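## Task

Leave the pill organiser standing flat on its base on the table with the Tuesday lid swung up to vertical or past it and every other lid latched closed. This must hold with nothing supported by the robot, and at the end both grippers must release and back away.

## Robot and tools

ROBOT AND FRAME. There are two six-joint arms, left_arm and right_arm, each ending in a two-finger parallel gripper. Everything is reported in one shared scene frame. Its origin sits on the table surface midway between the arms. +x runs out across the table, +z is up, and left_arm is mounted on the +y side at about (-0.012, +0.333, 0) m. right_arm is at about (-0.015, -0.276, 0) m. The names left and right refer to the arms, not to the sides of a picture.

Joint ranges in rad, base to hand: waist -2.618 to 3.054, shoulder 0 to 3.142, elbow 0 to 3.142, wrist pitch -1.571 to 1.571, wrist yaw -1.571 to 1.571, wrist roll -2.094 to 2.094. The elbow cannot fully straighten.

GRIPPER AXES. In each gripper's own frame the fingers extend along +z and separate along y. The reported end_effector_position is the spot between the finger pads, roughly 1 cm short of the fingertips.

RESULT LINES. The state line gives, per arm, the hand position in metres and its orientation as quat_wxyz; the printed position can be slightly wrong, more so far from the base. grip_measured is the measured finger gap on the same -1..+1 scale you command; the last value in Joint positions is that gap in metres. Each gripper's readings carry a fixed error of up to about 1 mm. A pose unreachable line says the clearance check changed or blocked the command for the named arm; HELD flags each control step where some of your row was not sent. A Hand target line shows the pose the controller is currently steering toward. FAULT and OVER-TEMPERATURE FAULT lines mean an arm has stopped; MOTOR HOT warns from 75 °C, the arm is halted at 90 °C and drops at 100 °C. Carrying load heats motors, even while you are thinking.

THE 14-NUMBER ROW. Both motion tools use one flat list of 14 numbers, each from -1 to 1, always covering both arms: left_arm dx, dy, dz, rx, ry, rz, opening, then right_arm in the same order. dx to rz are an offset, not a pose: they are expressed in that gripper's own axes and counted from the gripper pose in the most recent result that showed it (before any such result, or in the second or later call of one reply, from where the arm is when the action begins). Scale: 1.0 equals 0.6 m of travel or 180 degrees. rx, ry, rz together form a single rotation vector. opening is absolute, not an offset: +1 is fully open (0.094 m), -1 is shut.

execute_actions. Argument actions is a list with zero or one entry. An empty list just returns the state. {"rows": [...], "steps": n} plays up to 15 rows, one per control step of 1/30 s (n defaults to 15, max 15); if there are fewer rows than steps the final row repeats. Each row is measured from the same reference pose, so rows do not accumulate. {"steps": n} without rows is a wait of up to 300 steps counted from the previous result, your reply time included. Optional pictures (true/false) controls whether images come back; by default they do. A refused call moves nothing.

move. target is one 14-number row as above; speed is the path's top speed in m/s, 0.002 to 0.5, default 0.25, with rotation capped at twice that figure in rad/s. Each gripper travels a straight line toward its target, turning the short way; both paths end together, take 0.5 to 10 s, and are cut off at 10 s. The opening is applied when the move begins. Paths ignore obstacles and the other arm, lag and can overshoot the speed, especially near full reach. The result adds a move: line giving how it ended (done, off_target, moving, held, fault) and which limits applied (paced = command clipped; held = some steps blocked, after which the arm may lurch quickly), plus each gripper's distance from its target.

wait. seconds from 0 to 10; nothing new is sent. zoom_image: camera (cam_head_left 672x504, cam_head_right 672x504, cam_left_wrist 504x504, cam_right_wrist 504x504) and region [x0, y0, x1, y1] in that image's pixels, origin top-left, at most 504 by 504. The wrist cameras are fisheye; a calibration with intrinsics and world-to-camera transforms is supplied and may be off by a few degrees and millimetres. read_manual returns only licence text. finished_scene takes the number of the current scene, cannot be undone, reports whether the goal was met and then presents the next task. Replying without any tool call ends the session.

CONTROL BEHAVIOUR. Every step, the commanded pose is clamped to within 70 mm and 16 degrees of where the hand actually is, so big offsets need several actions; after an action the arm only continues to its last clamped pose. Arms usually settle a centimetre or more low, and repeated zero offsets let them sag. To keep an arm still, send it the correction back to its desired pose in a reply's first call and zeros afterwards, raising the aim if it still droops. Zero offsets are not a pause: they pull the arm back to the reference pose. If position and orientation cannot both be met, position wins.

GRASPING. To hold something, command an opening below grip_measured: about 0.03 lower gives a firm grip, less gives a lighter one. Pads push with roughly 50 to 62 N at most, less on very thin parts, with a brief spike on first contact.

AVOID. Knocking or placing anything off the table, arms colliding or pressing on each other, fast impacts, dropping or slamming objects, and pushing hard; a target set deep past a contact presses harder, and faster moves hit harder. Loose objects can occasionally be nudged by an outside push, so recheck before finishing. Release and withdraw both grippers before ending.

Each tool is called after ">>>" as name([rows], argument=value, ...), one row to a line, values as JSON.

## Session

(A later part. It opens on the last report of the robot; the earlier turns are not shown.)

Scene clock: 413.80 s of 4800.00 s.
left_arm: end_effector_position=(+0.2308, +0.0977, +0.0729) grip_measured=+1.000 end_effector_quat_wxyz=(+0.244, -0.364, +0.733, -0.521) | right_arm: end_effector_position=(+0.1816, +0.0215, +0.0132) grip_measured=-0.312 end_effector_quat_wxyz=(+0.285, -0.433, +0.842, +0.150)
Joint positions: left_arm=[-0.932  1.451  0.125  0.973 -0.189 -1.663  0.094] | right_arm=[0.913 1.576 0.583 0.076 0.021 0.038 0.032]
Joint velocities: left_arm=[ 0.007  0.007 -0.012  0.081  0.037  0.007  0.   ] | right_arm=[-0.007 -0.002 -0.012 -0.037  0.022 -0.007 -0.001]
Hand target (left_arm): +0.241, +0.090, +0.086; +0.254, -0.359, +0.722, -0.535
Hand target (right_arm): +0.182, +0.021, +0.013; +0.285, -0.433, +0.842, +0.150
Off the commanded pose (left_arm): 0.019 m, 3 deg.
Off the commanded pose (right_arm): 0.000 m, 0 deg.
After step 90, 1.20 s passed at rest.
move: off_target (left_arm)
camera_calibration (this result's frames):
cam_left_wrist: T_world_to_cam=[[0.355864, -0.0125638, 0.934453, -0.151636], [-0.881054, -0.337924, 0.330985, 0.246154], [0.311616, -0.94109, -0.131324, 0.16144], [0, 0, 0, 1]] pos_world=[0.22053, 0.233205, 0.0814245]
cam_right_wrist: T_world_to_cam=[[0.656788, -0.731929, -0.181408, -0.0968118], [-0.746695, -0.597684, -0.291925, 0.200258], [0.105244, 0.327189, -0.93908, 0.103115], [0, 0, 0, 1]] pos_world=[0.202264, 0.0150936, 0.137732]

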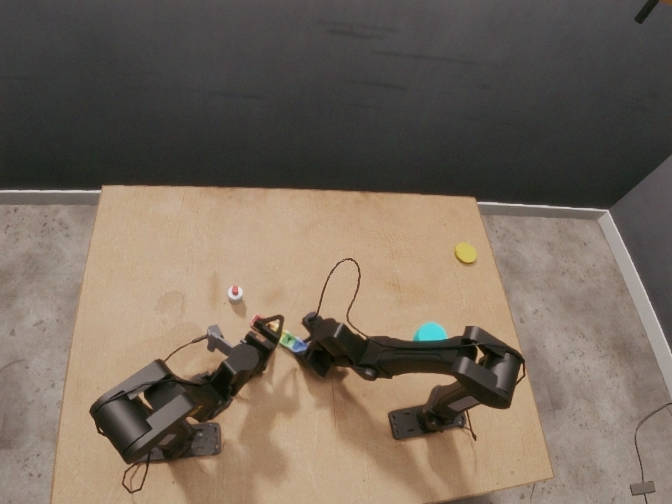

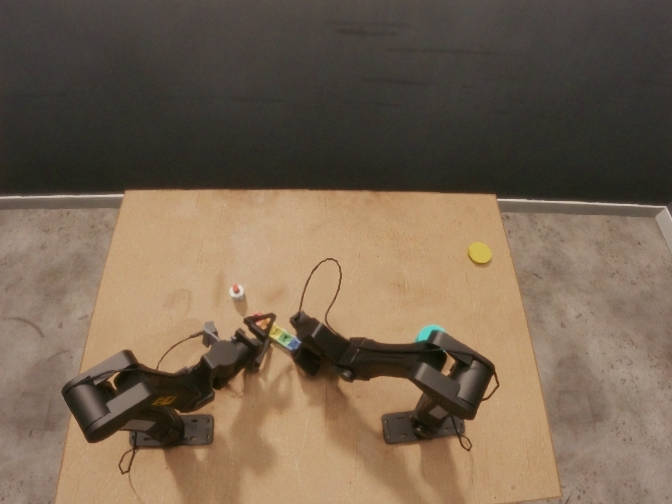

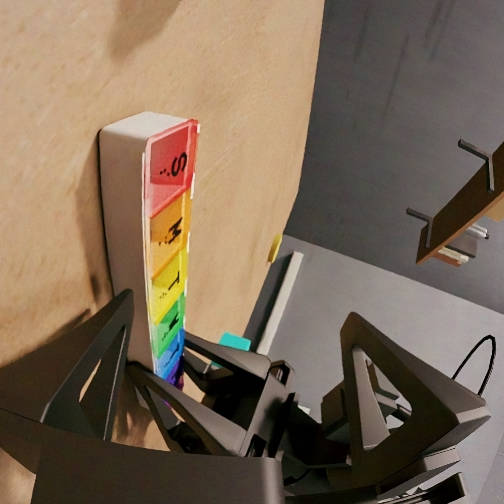

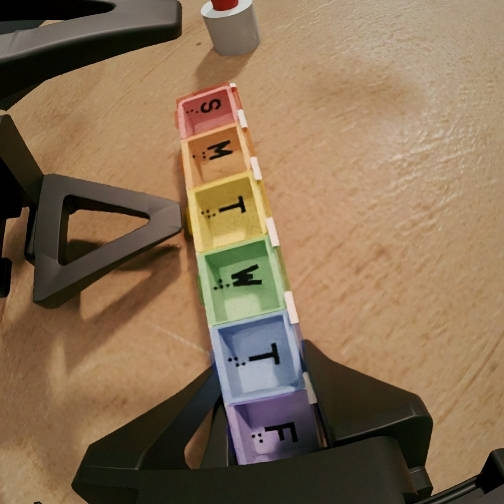

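>>> move(target=[0,-0.027,0.024,0.015,0,0,1,0,0,0,0,0,0,-0.40], speed=0.02)

>>> zoom_image(camera="cam_right_wrist", region=[80, 110, 280, 310])

>>> zoom_image(camera="cam_left_wrist", region=[60, 190, 220, 350])

Scene clock: 419.47 s of 4800.00 s.
left_arm: end_effector_position=(+0.2357, +0.0931, +0.0711) grip_measured=+1.000 end_effector_quat_wxyz=(+0.242, -0.364, +0.731, -0.524) | right_arm: end_effector_position=(+0.1818, +0.0213, +0.0132) grip_measured=-0.312 end_effector_quat_wxyz=(+0.285, -0.432, +0.842, +0.149)
Joint positions: left_arm=[-0.924  1.506  0.143  1.016 -0.177 -1.663  0.094] | right_arm=[0.913 1.576 0.583 0.076 0.023 0.038 0.032]
Joint velocities: left_arm=[-0.002  0.002 -0.017 -0.007  0.022  0.022  0.   ] | right_arm=[-0.002 -0.012 -0.017 -0.037  0.022 -0.007  0.   ]
Hand target (left_arm): +0.245, +0.087, +0.083; +0.252, -0.358, +0.721, -0.537
Hand target (right_arm): +0.182, +0.021, +0.013; +0.285, -0.433, +0.842, +0.150
Off the commanded pose (left_arm): 0.017 m, 2 deg.
Off the commanded pose (right_arm): 0.000 m, 0 deg.
After step 90, 1.33 s passed at rest.
move: off_target (left_arm)
camera_calibration (this result's frames):
cam_left_wrist: T_world_to_cam=[[0.355413, -0.00736087, 0.934681, -0.152165], [-0.882125, -0.333314, 0.332803, 0.249131], [0.309092, -0.942787, -0.124957, 0.15567], [0, 0, 0, 1]] pos_world=[0.225729, 0.228682, 0.0787661]
cam_right_wrist: T_world_to_cam=[[0.655779, -0.733007, -0.180704, -0.0968729], [-0.747426, -0.596653, -0.292165, 0.200452], [0.106341, 0.326658, -0.939141, 0.102958], [0, 0, 0, 1]] pos_world=[0.202401, 0.0149595, 0.137752]

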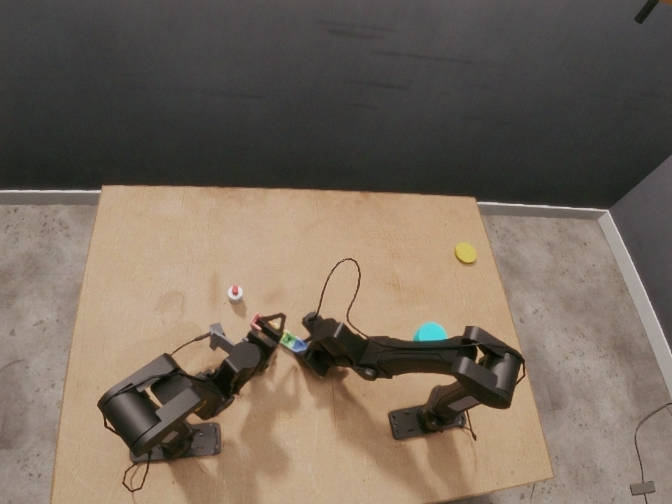

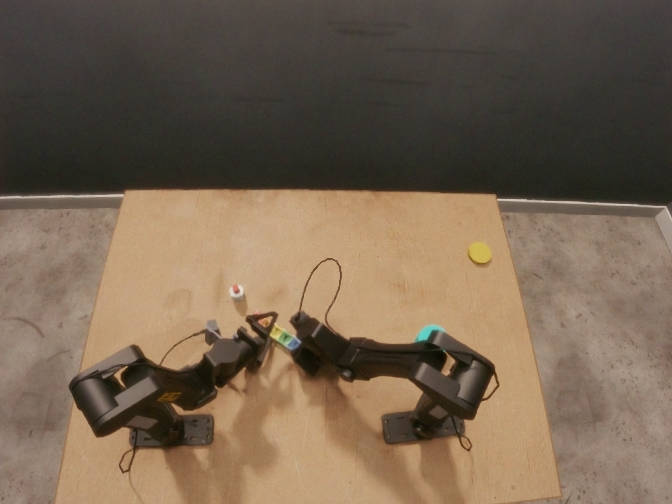

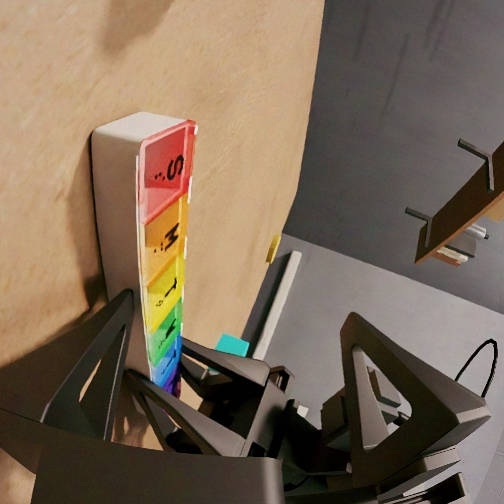

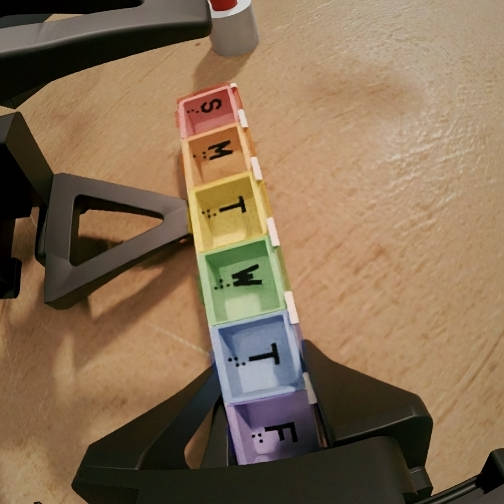

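Region (80, 110, 280, 310) of cam_right_wrist's 504x504 image, scaled by 2.520, with more detail than that image has.

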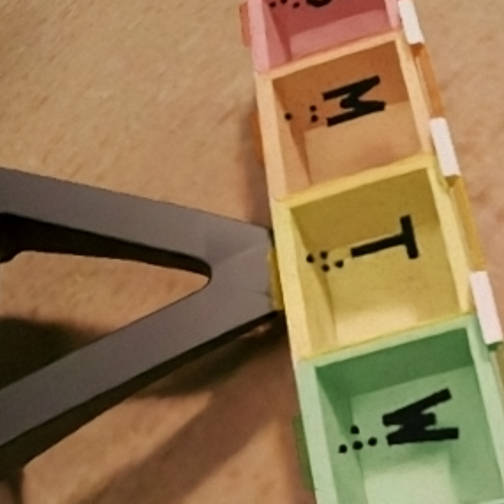

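Region (60, 190, 220, 350) of cam_left_wrist's 504x504 image, scaled by 3.150, with more detail than that image has.

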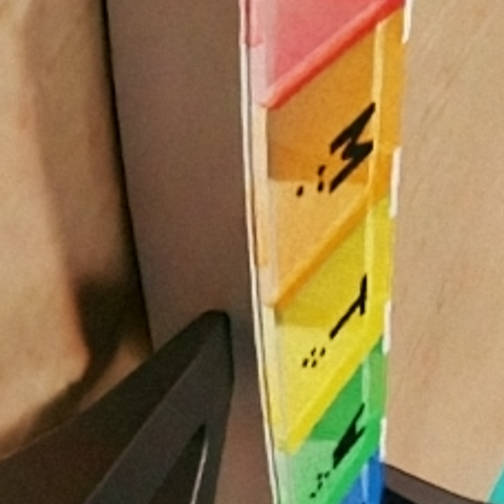

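>>> execute_actions([
  {"rows":[[0,-0.05,0.005,0.015,0,0,1,0.008,0,0.010,0,0,0,-0.40],[0,-0.06,0.002,0.015,0,0,1,0.008,0,0.010,0,0,0,-0.40],[0,-0.078,-0.002,0.015,0,0,1,0.008,0,0.010,0,0,0,-0.40]],"steps":15},
])

Scene clock: 425.80 s of 4800.00 s.
left_arm: end_effector_position=(+0.2418, +0.0897, +0.0987) grip_measured=+1.000 end_effector_quat_wxyz=(+0.244, -0.363, +0.730, -0.525) | right_arm: end_effector_position=(+0.1858, +0.0269, +0.0136) grip_measured=-0.312 end_effector_quat_wxyz=(+0.296, -0.429, +0.839, +0.155)
Joint positions: left_arm=[-0.913  1.331  0.213  0.777 -0.169 -1.657  0.094] | right_arm=[0.913 1.595 0.583 0.122 0.024 0.04  0.032]
Joint velocities: left_arm=[ 0.002 -0.022 -0.002 -0.11   0.037 -0.037  0.   ] | right_arm=[ 0.002 -0.007 -0.007 -0.051  0.037 -0.11   0.   ]
Hand target (left_arm): +0.247, +0.085, +0.117; +0.251, -0.358, +0.719, -0.541
Hand target (right_arm): +0.182, +0.021, +0.006; +0.285, -0.432, +0.842, +0.149
Off the commanded pose (left_arm): 0.019 m, 2 deg.
Off the commanded pose (right_arm): 0.011 m, 2 deg.
Steps of this call (steps 1 to 90: nothing new was sent; then 2.83 s passed at rest; steps 91 to 105: all 15 steps of this action). Readings (end_effector_position):
91: left_arm (+0.2356, +0.0929, +0.0714) | right_arm (+0.1820, +0.0216, +0.0131)
92: left_arm (+0.2355, +0.0928, +0.0730) | right_arm (+0.1825, +0.0224, +0.0130)
94: left_arm (+0.2367, +0.0938, +0.0814) | right_arm (+0.1842, +0.0249, +0.0148)
98: left_arm (+0.2386, +0.0956, +0.0885) | right_arm (+0.1865, +0.0280, +0.0174)
105: the state above
camera_calibration (this result's frames):
cam_left_wrist: T_world_to_cam=[[0.35024, -0.00506185, 0.936646, -0.179261], [-0.883457, -0.334006, 0.328546, 0.245032], [0.311183, -0.942557, -0.121454, 0.153184], [0, 0, 0, 1]] pos_world=[0.231592, 0.225319, 0.106005]
cam_right_wrist: T_world_to_cam=[[0.656641, -0.730543, -0.187428, -0.0954205], [-0.744496, -0.588113, -0.315989, 0.206457], [0.120615, 0.34703, -0.930066, 0.0977745], [0, 0, 0, 1]] pos_world=[0.204571, 0.0177807, 0.13829]

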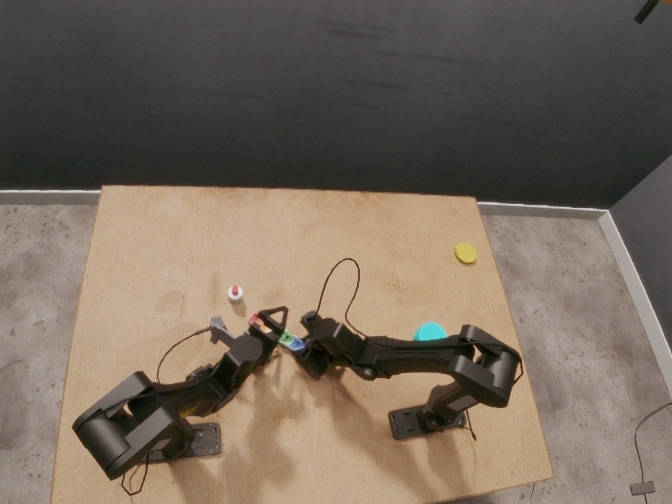

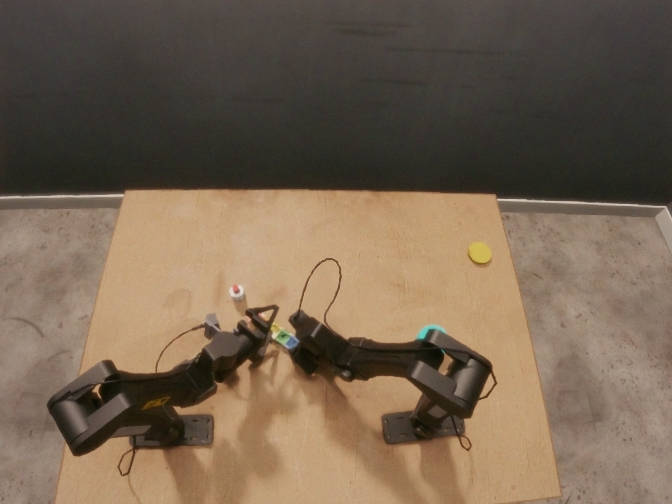

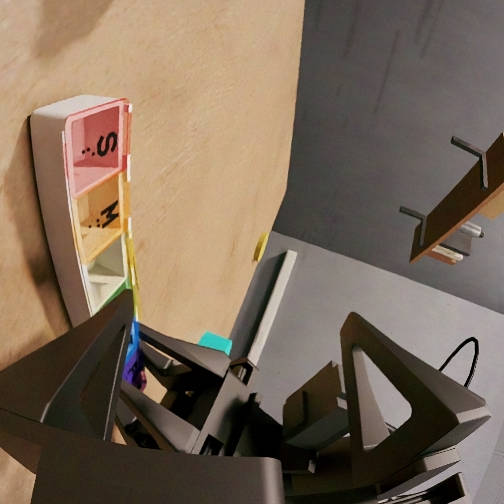

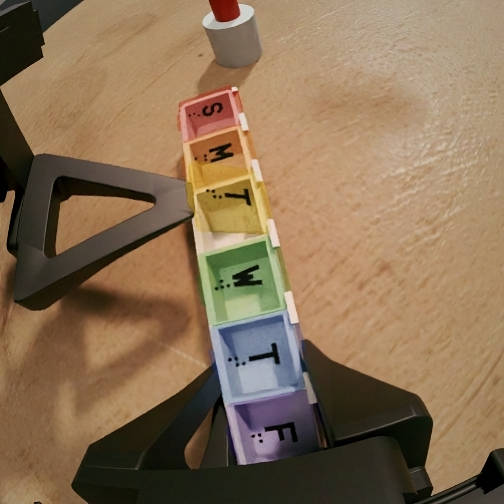

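>>> zoom_image(camera="cam_right_wrist", region=[130, 70, 330, 290])

>>> zoom_image(camera="cam_left_wrist", region=[20, 150, 200, 350])

Region (130, 70, 330, 290) of cam_right_wrist's 504x504 image, scaled by 2.291, with more detail than that image has; it fills the left 458 columns of this view, and the rest is white.

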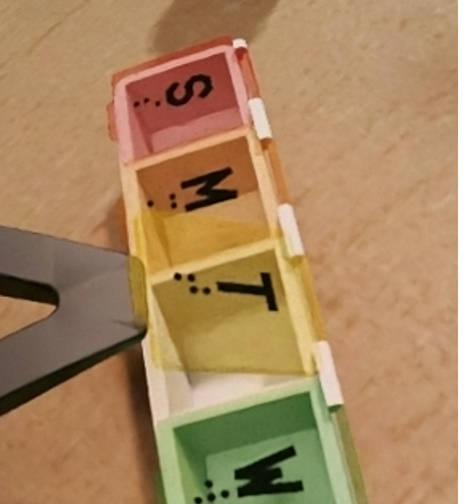

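Region (20, 150, 200, 350) of cam_left_wrist's 504x504 image, scaled by 2.520, with more detail than that image has; it fills the left 454 columns of this view, and the rest is white.

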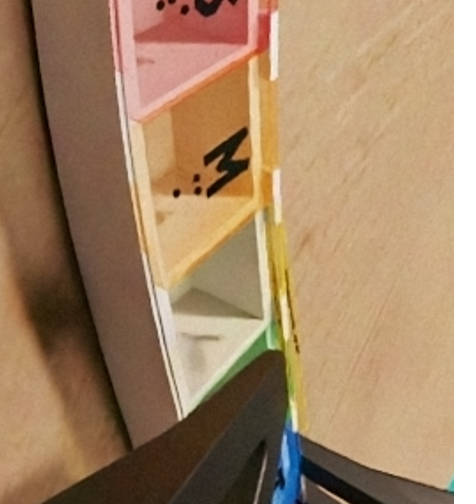

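>>> move(target=[-0.007,-0.036,0.027,0.015,0,0,1,0,0,0,0,0,0,-0.40], speed=0.04)

>>> zoom_image(camera="cam_right_wrist", region=[130, 70, 330, 290])

Scene clock: 449.40 s of 4800.00 s.
left_arm: end_effector_position=(+0.2526, +0.0851, +0.1013) grip_measured=+1.000 end_effector_quat_wxyz=(+0.242, -0.363, +0.727, -0.530) | right_arm: end_effector_position=(+0.1858, +0.0269, +0.0136) grip_measured=-0.312 end_effector_quat_wxyz=(+0.296, -0.429, +0.839, +0.155)
Joint positions: left_arm=[-0.883  1.381  0.247  0.804 -0.138 -1.652  0.094] | right_arm=[0.913 1.595 0.583 0.122 0.024 0.04  0.032]
Joint velocities: left_arm=[ 0.002 -0.007  0.012  0.022  0.022 -0.007  0.   ] | right_arm=[ 0.002 -0.002  0.002 -0.007  0.007 -0.037 -0.001]
Hand target (left_arm): +0.262, +0.080, +0.114; +0.253, -0.357, +0.718, -0.542
Hand target (right_arm): +0.186, +0.027, +0.014; +0.296, -0.429, +0.839, +0.155
Off the commanded pose (left_arm): 0.017 m, 2 deg.
Off the commanded pose (right_arm): 0.000 m, 0 deg.
After step 90, 19.57 s passed at rest.
move: off_target (left_arm)
camera_calibration (this result's frames):
cam_left_wrist: T_world_to_cam=[[0.347616, 0.00482978, 0.937624, -0.185819], [-0.885002, -0.328638, 0.3298, 0.252057], [0.309732, -0.944443, -0.109966, 0.145129], [0, 0, 0, 1]] pos_world=[0.242713, 0.220799, 0.107059]
cam_right_wrist: T_world_to_cam=[[0.656641, -0.730543, -0.187428, -0.0954205], [-0.744496, -0.588113, -0.315989, 0.206457], [0.120615, 0.34703, -0.930066, 0.0977745], [0, 0, 0, 1]] pos_world=[0.204571, 0.0177807, 0.13829]

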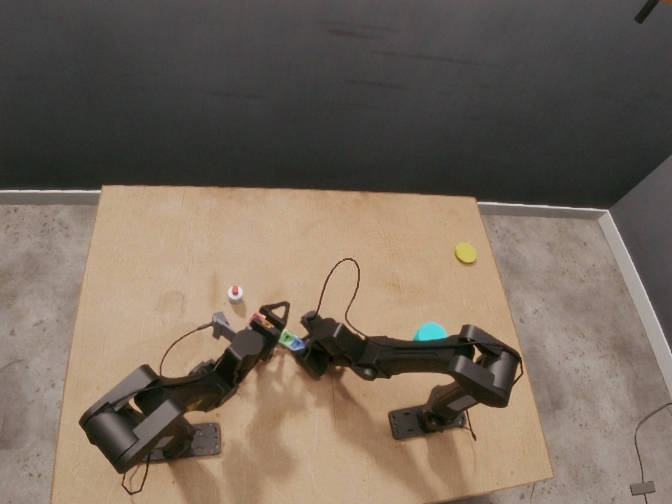

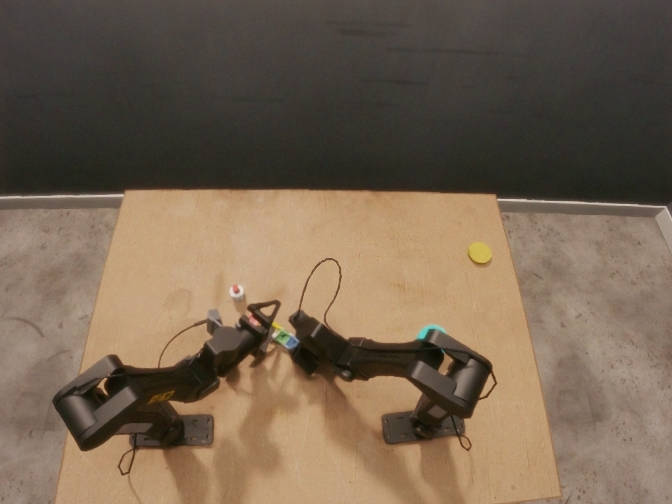

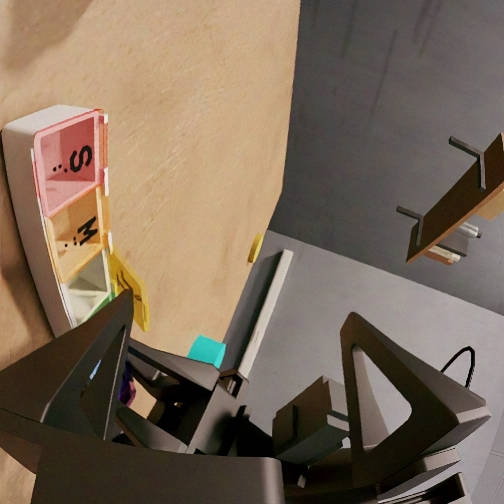

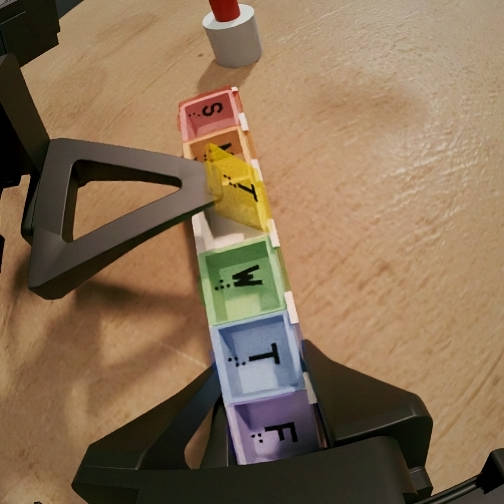

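Region (130, 70, 330, 290) of cam_right_wrist's 504x504 image, scaled by 2.291, with more detail than that image has; it fills the left 458 columns of this view, and the rest is white.

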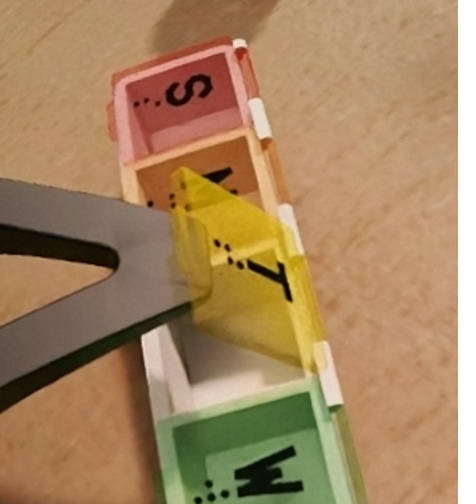

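>>> move(target=[-0.003,-0.036,0.046,0.015,0,0,1,0,0,0,0,0,0,-0.40], speed=0.05)

>>> zoom_image(camera="cam_right_wrist", region=[130, 70, 330, 290])

Scene clock: 453.43 s of 4800.00 s.
left_arm: end_effector_position=(+0.2697, +0.0723, +0.0994) grip_measured=+1.000 end_effector_quat_wxyz=(+0.240, -0.364, +0.725, -0.533) | right_arm: end_effector_position=(+0.1859, +0.0269, +0.0136) grip_measured=-0.312 end_effector_quat_wxyz=(+0.296, -0.428, +0.840, +0.155)
Joint positions: left_arm=[-0.863  1.495  0.315  0.856 -0.116 -1.651  0.094] | right_arm=[0.913 1.595 0.583 0.122 0.025 0.042 0.032]
Joint velocities: left_arm=[-0.007 -0.002 -0.007  0.066  0.081 -0.007  0.   ] | right_arm=[ 0.002 -0.007 -0.022 -0.037 -0.095  0.037  0.001]
Hand target (left_arm): +0.279, +0.067, +0.112; +0.251, -0.357, +0.715, -0.547
Hand target (right_arm): +0.186, +0.027, +0.014; +0.296, -0.429, +0.839, +0.155
Off the commanded pose (left_arm): 0.018 m, 2 deg.
Off the commanded pose (right_arm): 0.000 m, 0 deg.
After step 90, 0.03 s passed at rest.
move: off_target (left_arm)
camera_calibration (this result's frames):
cam_left_wrist: T_world_to_cam=[[0.348359, 0.0124369, 0.937279, -0.190616], [-0.885062, -0.324962, 0.333264, 0.262998], [0.308725, -0.945645, -0.102196, 0.127114], [0, 0, 0, 1]] pos_world=[0.25993, 0.208039, 0.104003]
cam_right_wrist: T_world_to_cam=[[0.65537, -0.731592, -0.187786, -0.0952801], [-0.745565, -0.586799, -0.315911, 0.20666], [0.120925, 0.347045, -0.93002, 0.0977309], [0, 0, 0, 1]] pos_world=[0.204704, 0.0176446, 0.138286]

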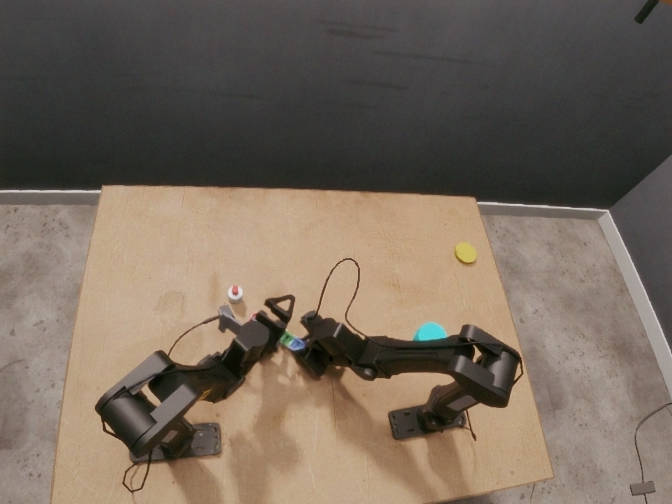

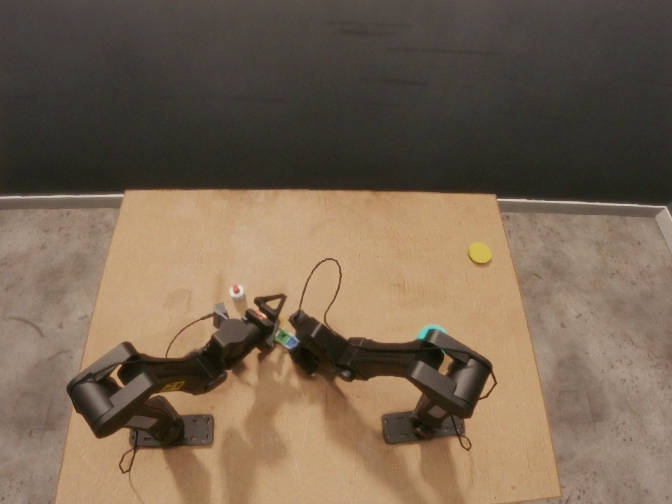

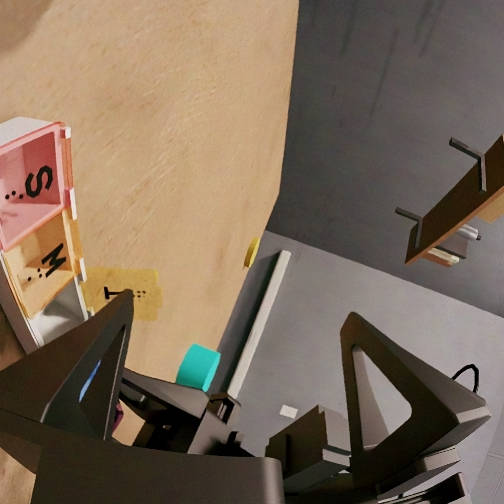

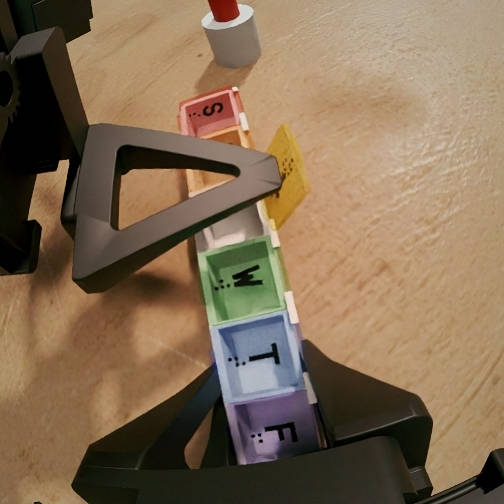

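Region (130, 70, 330, 290) of cam_right_wrist's 504x504 image, scaled by 2.291, with more detail than that image has; it fills the left 458 columns of this view, and the rest is white.

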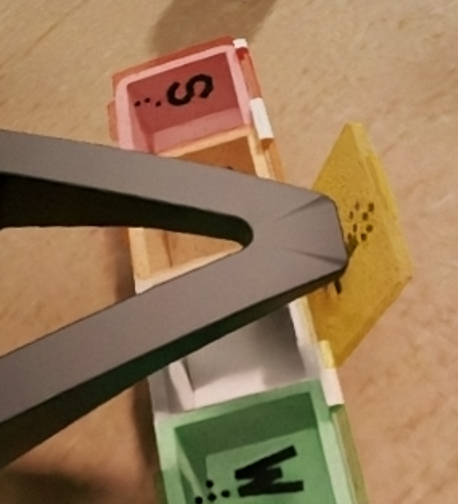

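>>> move(target=[0,-0.05,-0.11,0.015,0,0,1,0,0,0,0,0,0,0.2], speed=0.15)

Scene clock: 456.50 s of 4800.00 s.
left_arm: end_effector_position=(+0.2295, +0.1070, +0.1399) grip_measured=+1.000 end_effector_quat_wxyz=(+0.242, -0.364, +0.720, -0.539) | right_arm: end_effector_position=(+0.1858, +0.0270, +0.0136) grip_measured=+0.198 end_effector_quat_wxyz=(+0.296, -0.428, +0.840, +0.155)
Joint positions: left_arm=[-0.895  0.99   0.236  0.443 -0.148 -1.663  0.094] | right_arm=[0.913 1.595 0.583 0.122 0.025 0.042 0.056]
Joint velocities: left_arm=[-0.002 -0.002  0.012 -0.11  -0.007 -0.037  0.   ] | right_arm=[ 0.002 -0.002  0.017 -0.022 -0.007 -0.051 -0.001]
Hand target (left_arm): +0.228, +0.106, +0.151; +0.248, -0.358, +0.712, -0.550
Hand target (right_arm): +0.186, +0.027, +0.014; +0.296, -0.429, +0.839, +0.155
Off the commanded pose (left_arm): 0.009 m, 2 deg.
Off the commanded pose (right_arm): 0.000 m, 0 deg.
move: done
camera_calibration (this result's frames):
cam_left_wrist: T_world_to_cam=[[0.340008, 0.0241382, 0.940113, -0.214704], [-0.88729, -0.323027, 0.329197, 0.226017], [0.311628, -0.946082, -0.0884141, 0.173948], [0, 0, 0, 1]] pos_world=[0.219336, 0.242761, 0.142821]
cam_right_wrist: T_world_to_cam=[[0.655524, -0.731322, -0.188297, -0.0951127], [-0.745515, -0.586946, -0.315756, 0.206591], [0.120399, 0.347364, -0.929969, 0.0977992], [0, 0, 0, 1]] pos_world=[0.204591, 0.0177279, 0.138273]

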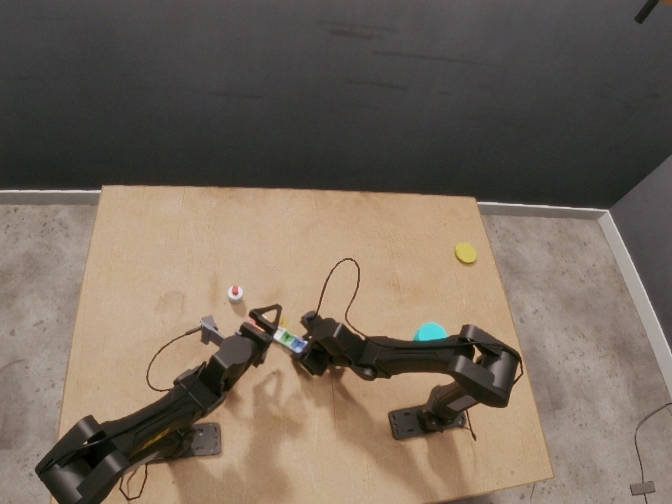

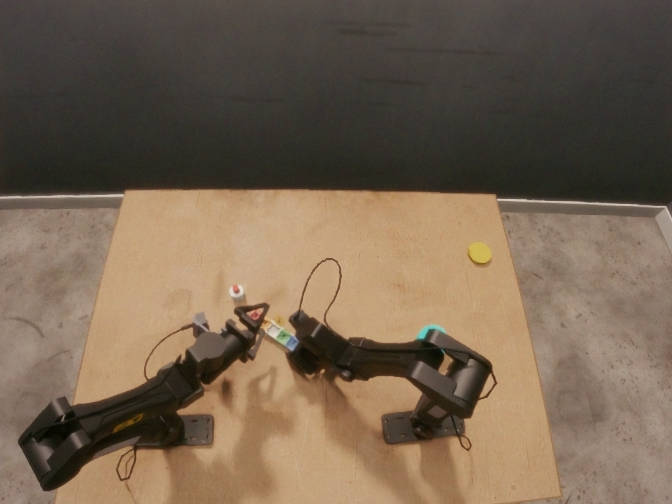

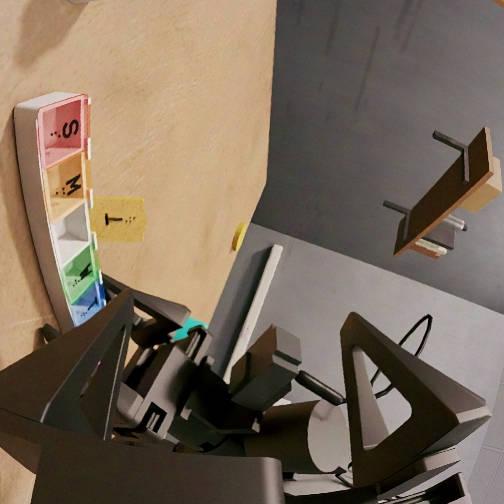

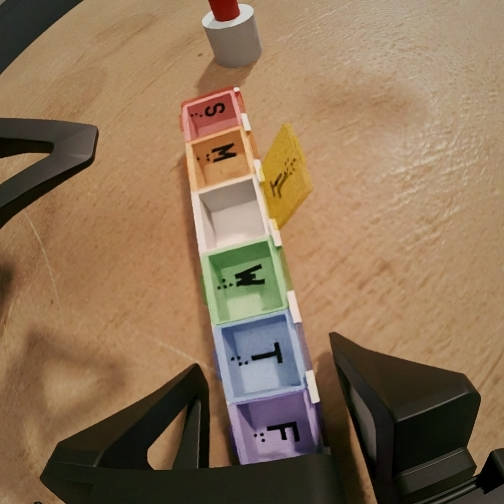

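>>> move(target=[0,-0.05,-0.05,0.015,0,0,1,0,0,-0.2,0,0,0,1], speed=0.2)

>>> zoom_image(camera="cam_right_wrist", region=[150, 50, 400, 450])

>>> zoom_image(camera="cam_left_wrist", region=[0, 60, 250, 350])

Scene clock: 460.50 s of 4800.00 s.
left_arm: end_effector_position=(+0.2118, +0.1249, +0.1474) grip_measured=+1.000 end_effector_quat_wxyz=(+0.239, -0.367, +0.728, -0.528) | right_arm: end_effector_position=(+0.1404, -0.0428, +0.0875) grip_measured=+1.000 end_effector_quat_wxyz=(+0.279, -0.430, +0.846, +0.146)
Joint positions: left_arm=[-0.905  0.77   0.236  0.195 -0.159 -1.668  0.094] | right_arm=[ 0.913  1.044  0.564 -0.451  0.025  0.046  0.094]
Joint velocities: left_arm=[-0.007 -0.012 -0.032 -0.037 -0.022  0.037  0.   ] | right_arm=[ 0.002 -0.002  0.007  0.066 -0.007 -0.007  0.   ]
Hand target (left_arm): +0.214, +0.121, +0.178; +0.250, -0.358, +0.707, -0.556
Hand target (right_arm): +0.142, -0.036, +0.104; +0.296, -0.428, +0.840, +0.156
Off the commanded pose (left_arm): 0.031 m, 4 deg.
Off the commanded pose (right_arm): 0.021 m, 2 deg.
move: off_target (left_arm, right_arm)
camera_calibration (this result's frames):
cam_left_wrist: T_world_to_cam=[[0.357703, 0.00608511, 0.933816, -0.216745], [-0.880307, -0.331496, 0.339367, 0.211763], [0.311621, -0.943437, -0.11322, 0.200404], [0, 0, 0, 1]] pos_world=[0.201497, 0.260586, 0.153225]
cam_right_wrist: T_world_to_cam=[[0.648528, -0.739628, -0.179894, -0.102614], [-0.754818, -0.594361, -0.277462, 0.152785], [0.0982968, 0.315729, -0.943744, 0.19915], [0, 0, 0, 1]] pos_world=[0.162297, -0.0479636, 0.211879]

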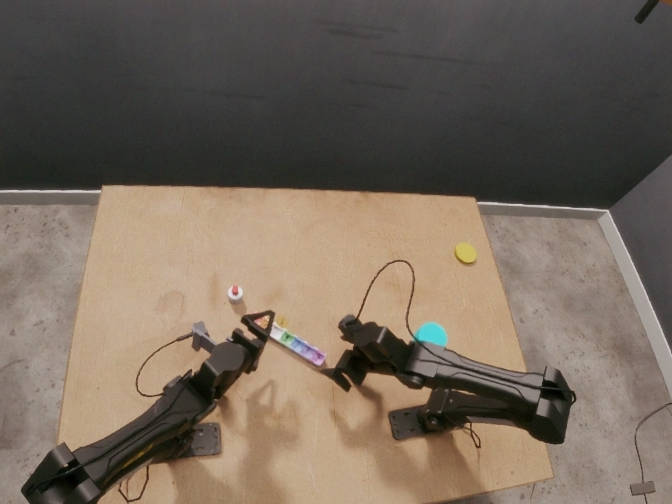

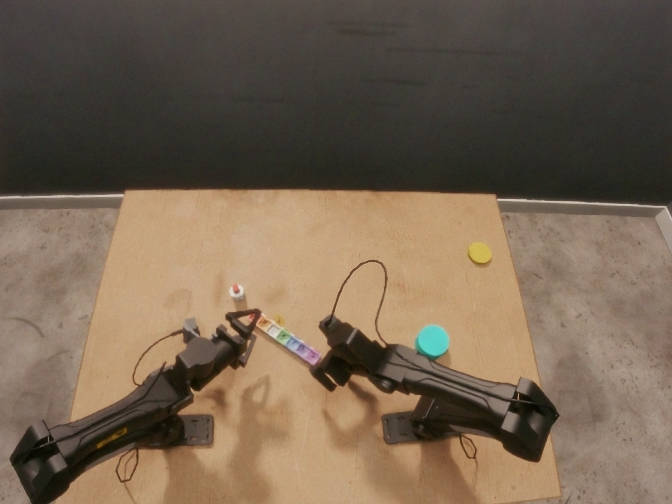

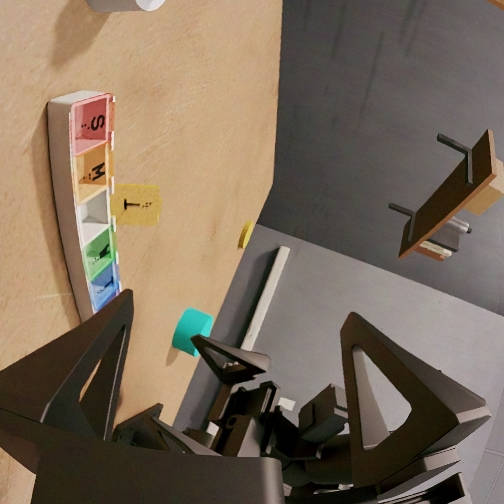

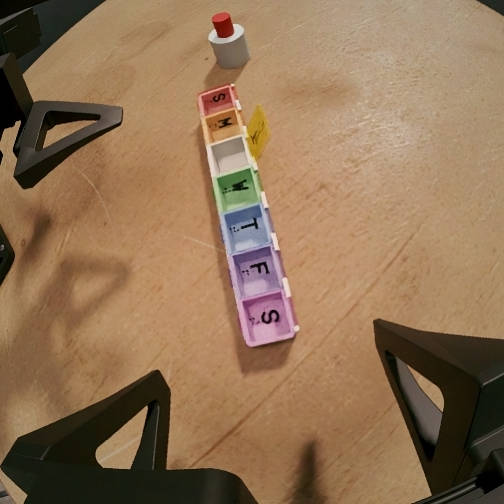

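Region (150, 50, 400, 450) of cam_right_wrist's 504x504 image, scaled by 1.260, with more detail than that image has; it fills the left 315 columns of this view, and the rest is white.

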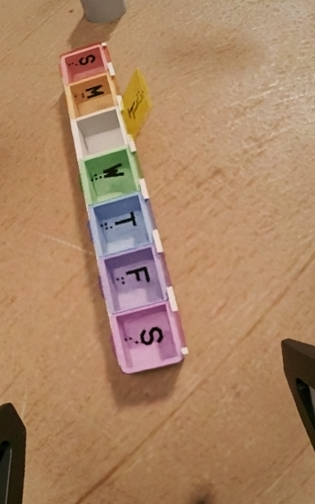

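Region (0, 60, 250, 350) of cam_left_wrist's 504x504 image, scaled by 1.738, with more detail than that image has; it fills the left 434 columns of this view, and the rest is white.

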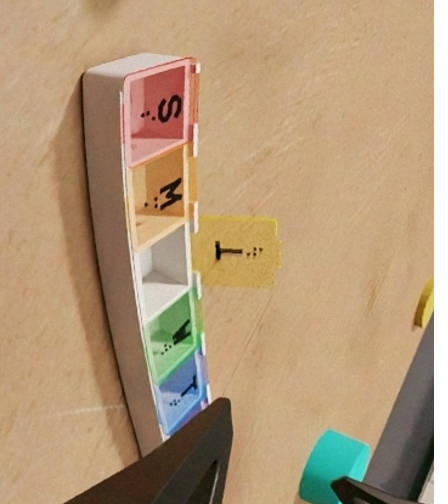

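>>> zoom_image(camera="cam_right_wrist", region=[200, 190, 320, 360])

>>> zoom_image(camera="cam_right_wrist", region=[185, 75, 290, 215])

Region (200, 190, 320, 360) of cam_right_wrist's 504x504 image, scaled by 2.965, with more detail than that image has; it fills the left 356 columns of this view, and the rest is white.

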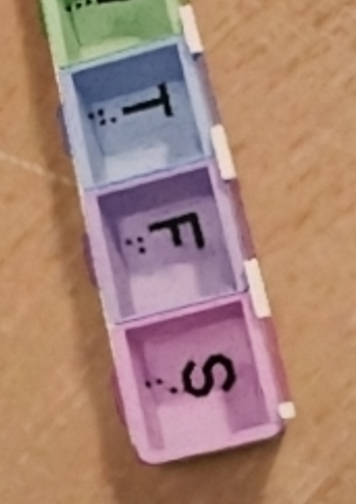

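Region (185, 75, 290, 215) of cam_right_wrist's 504x504 image, scaled by 3.600, with more detail than that image has; it fills the left 378 columns of this view, and the rest is white.

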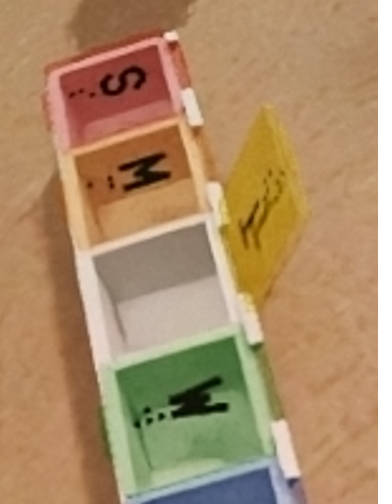

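>>> move(target=[0.14,-0.02,0,0.015,0,0,1,0,0,-0.15,0,0,0,1], speed=0.2)

>>> zoom_image(camera="cam_left_wrist", region=[0, 0, 260, 300])

Scene clock: 468.87 s of 4800.00 s.
left_arm: end_effector_position=(+0.1603, +0.0631, +0.1458) grip_measured=+1.000 end_effector_quat_wxyz=(+0.241, -0.363, +0.725, -0.533) | right_arm: end_effector_position=(+0.1087, -0.0916, +0.1409) grip_measured=+1.000 end_effector_quat_wxyz=(+0.260, -0.431, +0.853, +0.136)
Joint positions: left_arm=[-1.392  1.002  0.303  0.301 -0.614 -1.847  0.094] | right_arm=[ 0.913  0.79   0.711 -0.898  0.025  0.051  0.094]
Joint velocities: left_arm=[-0.027  0.002 -0.022  0.037  0.022 -0.007  0.   ] | right_arm=[-0.007  0.007  0.007 -0.051  0.037  0.007  0.   ]
Hand target (left_arm): +0.162, +0.056, +0.159; +0.244, -0.364, +0.716, -0.544
Hand target (right_arm): +0.110, -0.088, +0.158; +0.279, -0.430, +0.846, +0.146
Off the commanded pose (left_arm): 0.018 m, 2 deg.
Off the commanded pose (right_arm): 0.019 m, 3 deg.
After step 90, 4.17 s passed at rest.
move: off_target (left_arm, right_arm)
camera_calibration (this result's frames):
cam_left_wrist: T_world_to_cam=[[0.346701, 0.0109582, 0.937912, -0.195654], [-0.885571, -0.325728, 0.331159, 0.148106], [0.309133, -0.9454, -0.103226, 0.156994], [0, 0, 0, 1]] pos_world=[0.150459, 0.198809, 0.150665]
cam_right_wrist: T_world_to_cam=[[0.641113, -0.748319, -0.170271, -0.109873], [-0.763847, -0.600739, -0.235903, 0.109197], [0.0742423, 0.281302, -0.956743, 0.269411], [0, 0, 0, 1]] pos_world=[0.133849, -0.0924074, 0.264808]

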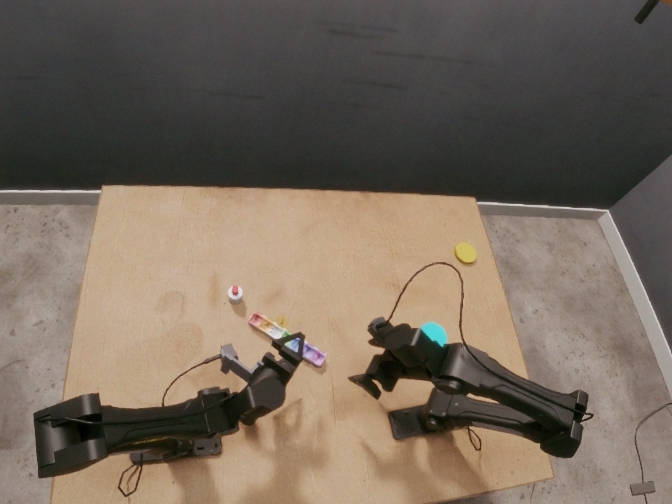

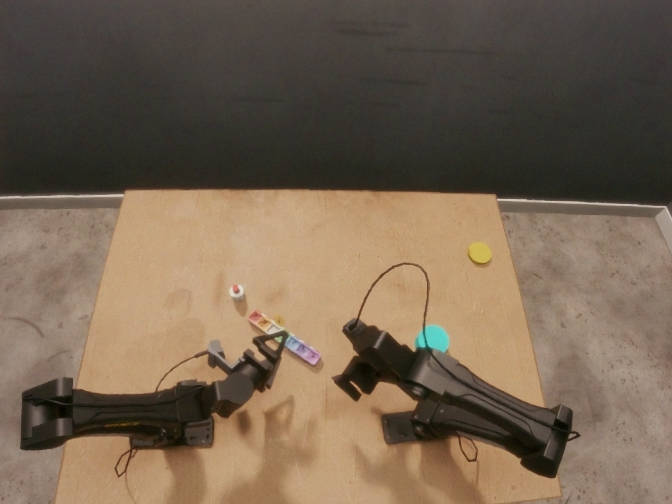

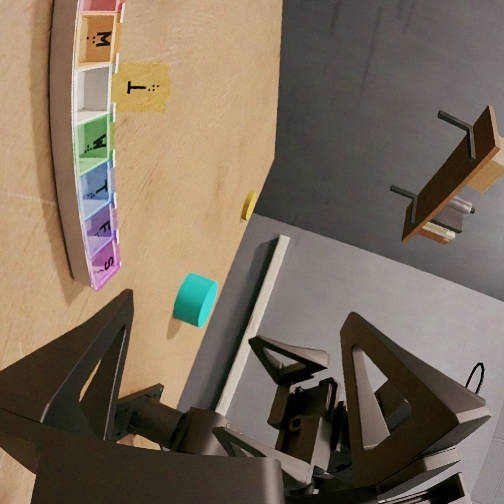

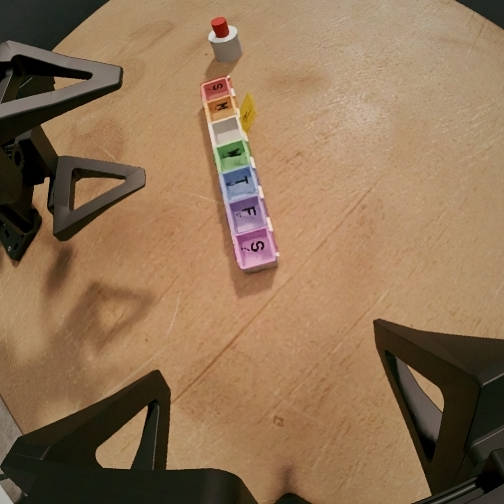

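Region (0, 0, 260, 300) of cam_left_wrist's 504x504 image, scaled by 1.680, with more detail than that image has; it fills the left 437 columns of this view, and the rest is white.

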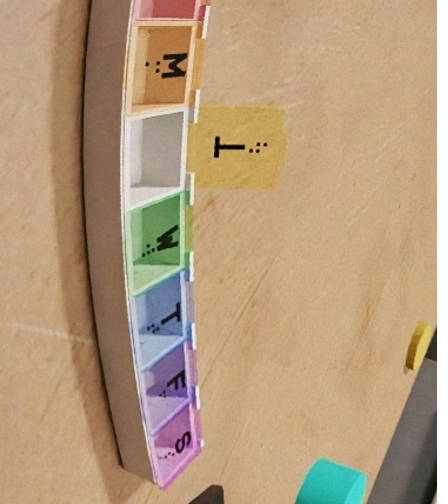

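>>> zoom_image(camera="cam_left_wrist", region=[50, 110, 140, 295])

Region (50, 110, 140, 295) of cam_left_wrist's 504x504 image, scaled by 2.724, with more detail than that image has; it fills the left 245 columns of this view, and the rest is white.

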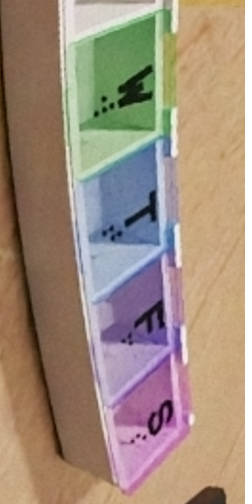

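All flush. Finishing.

>>> finished_scene(scene=1)

The scene is finished: the task was done.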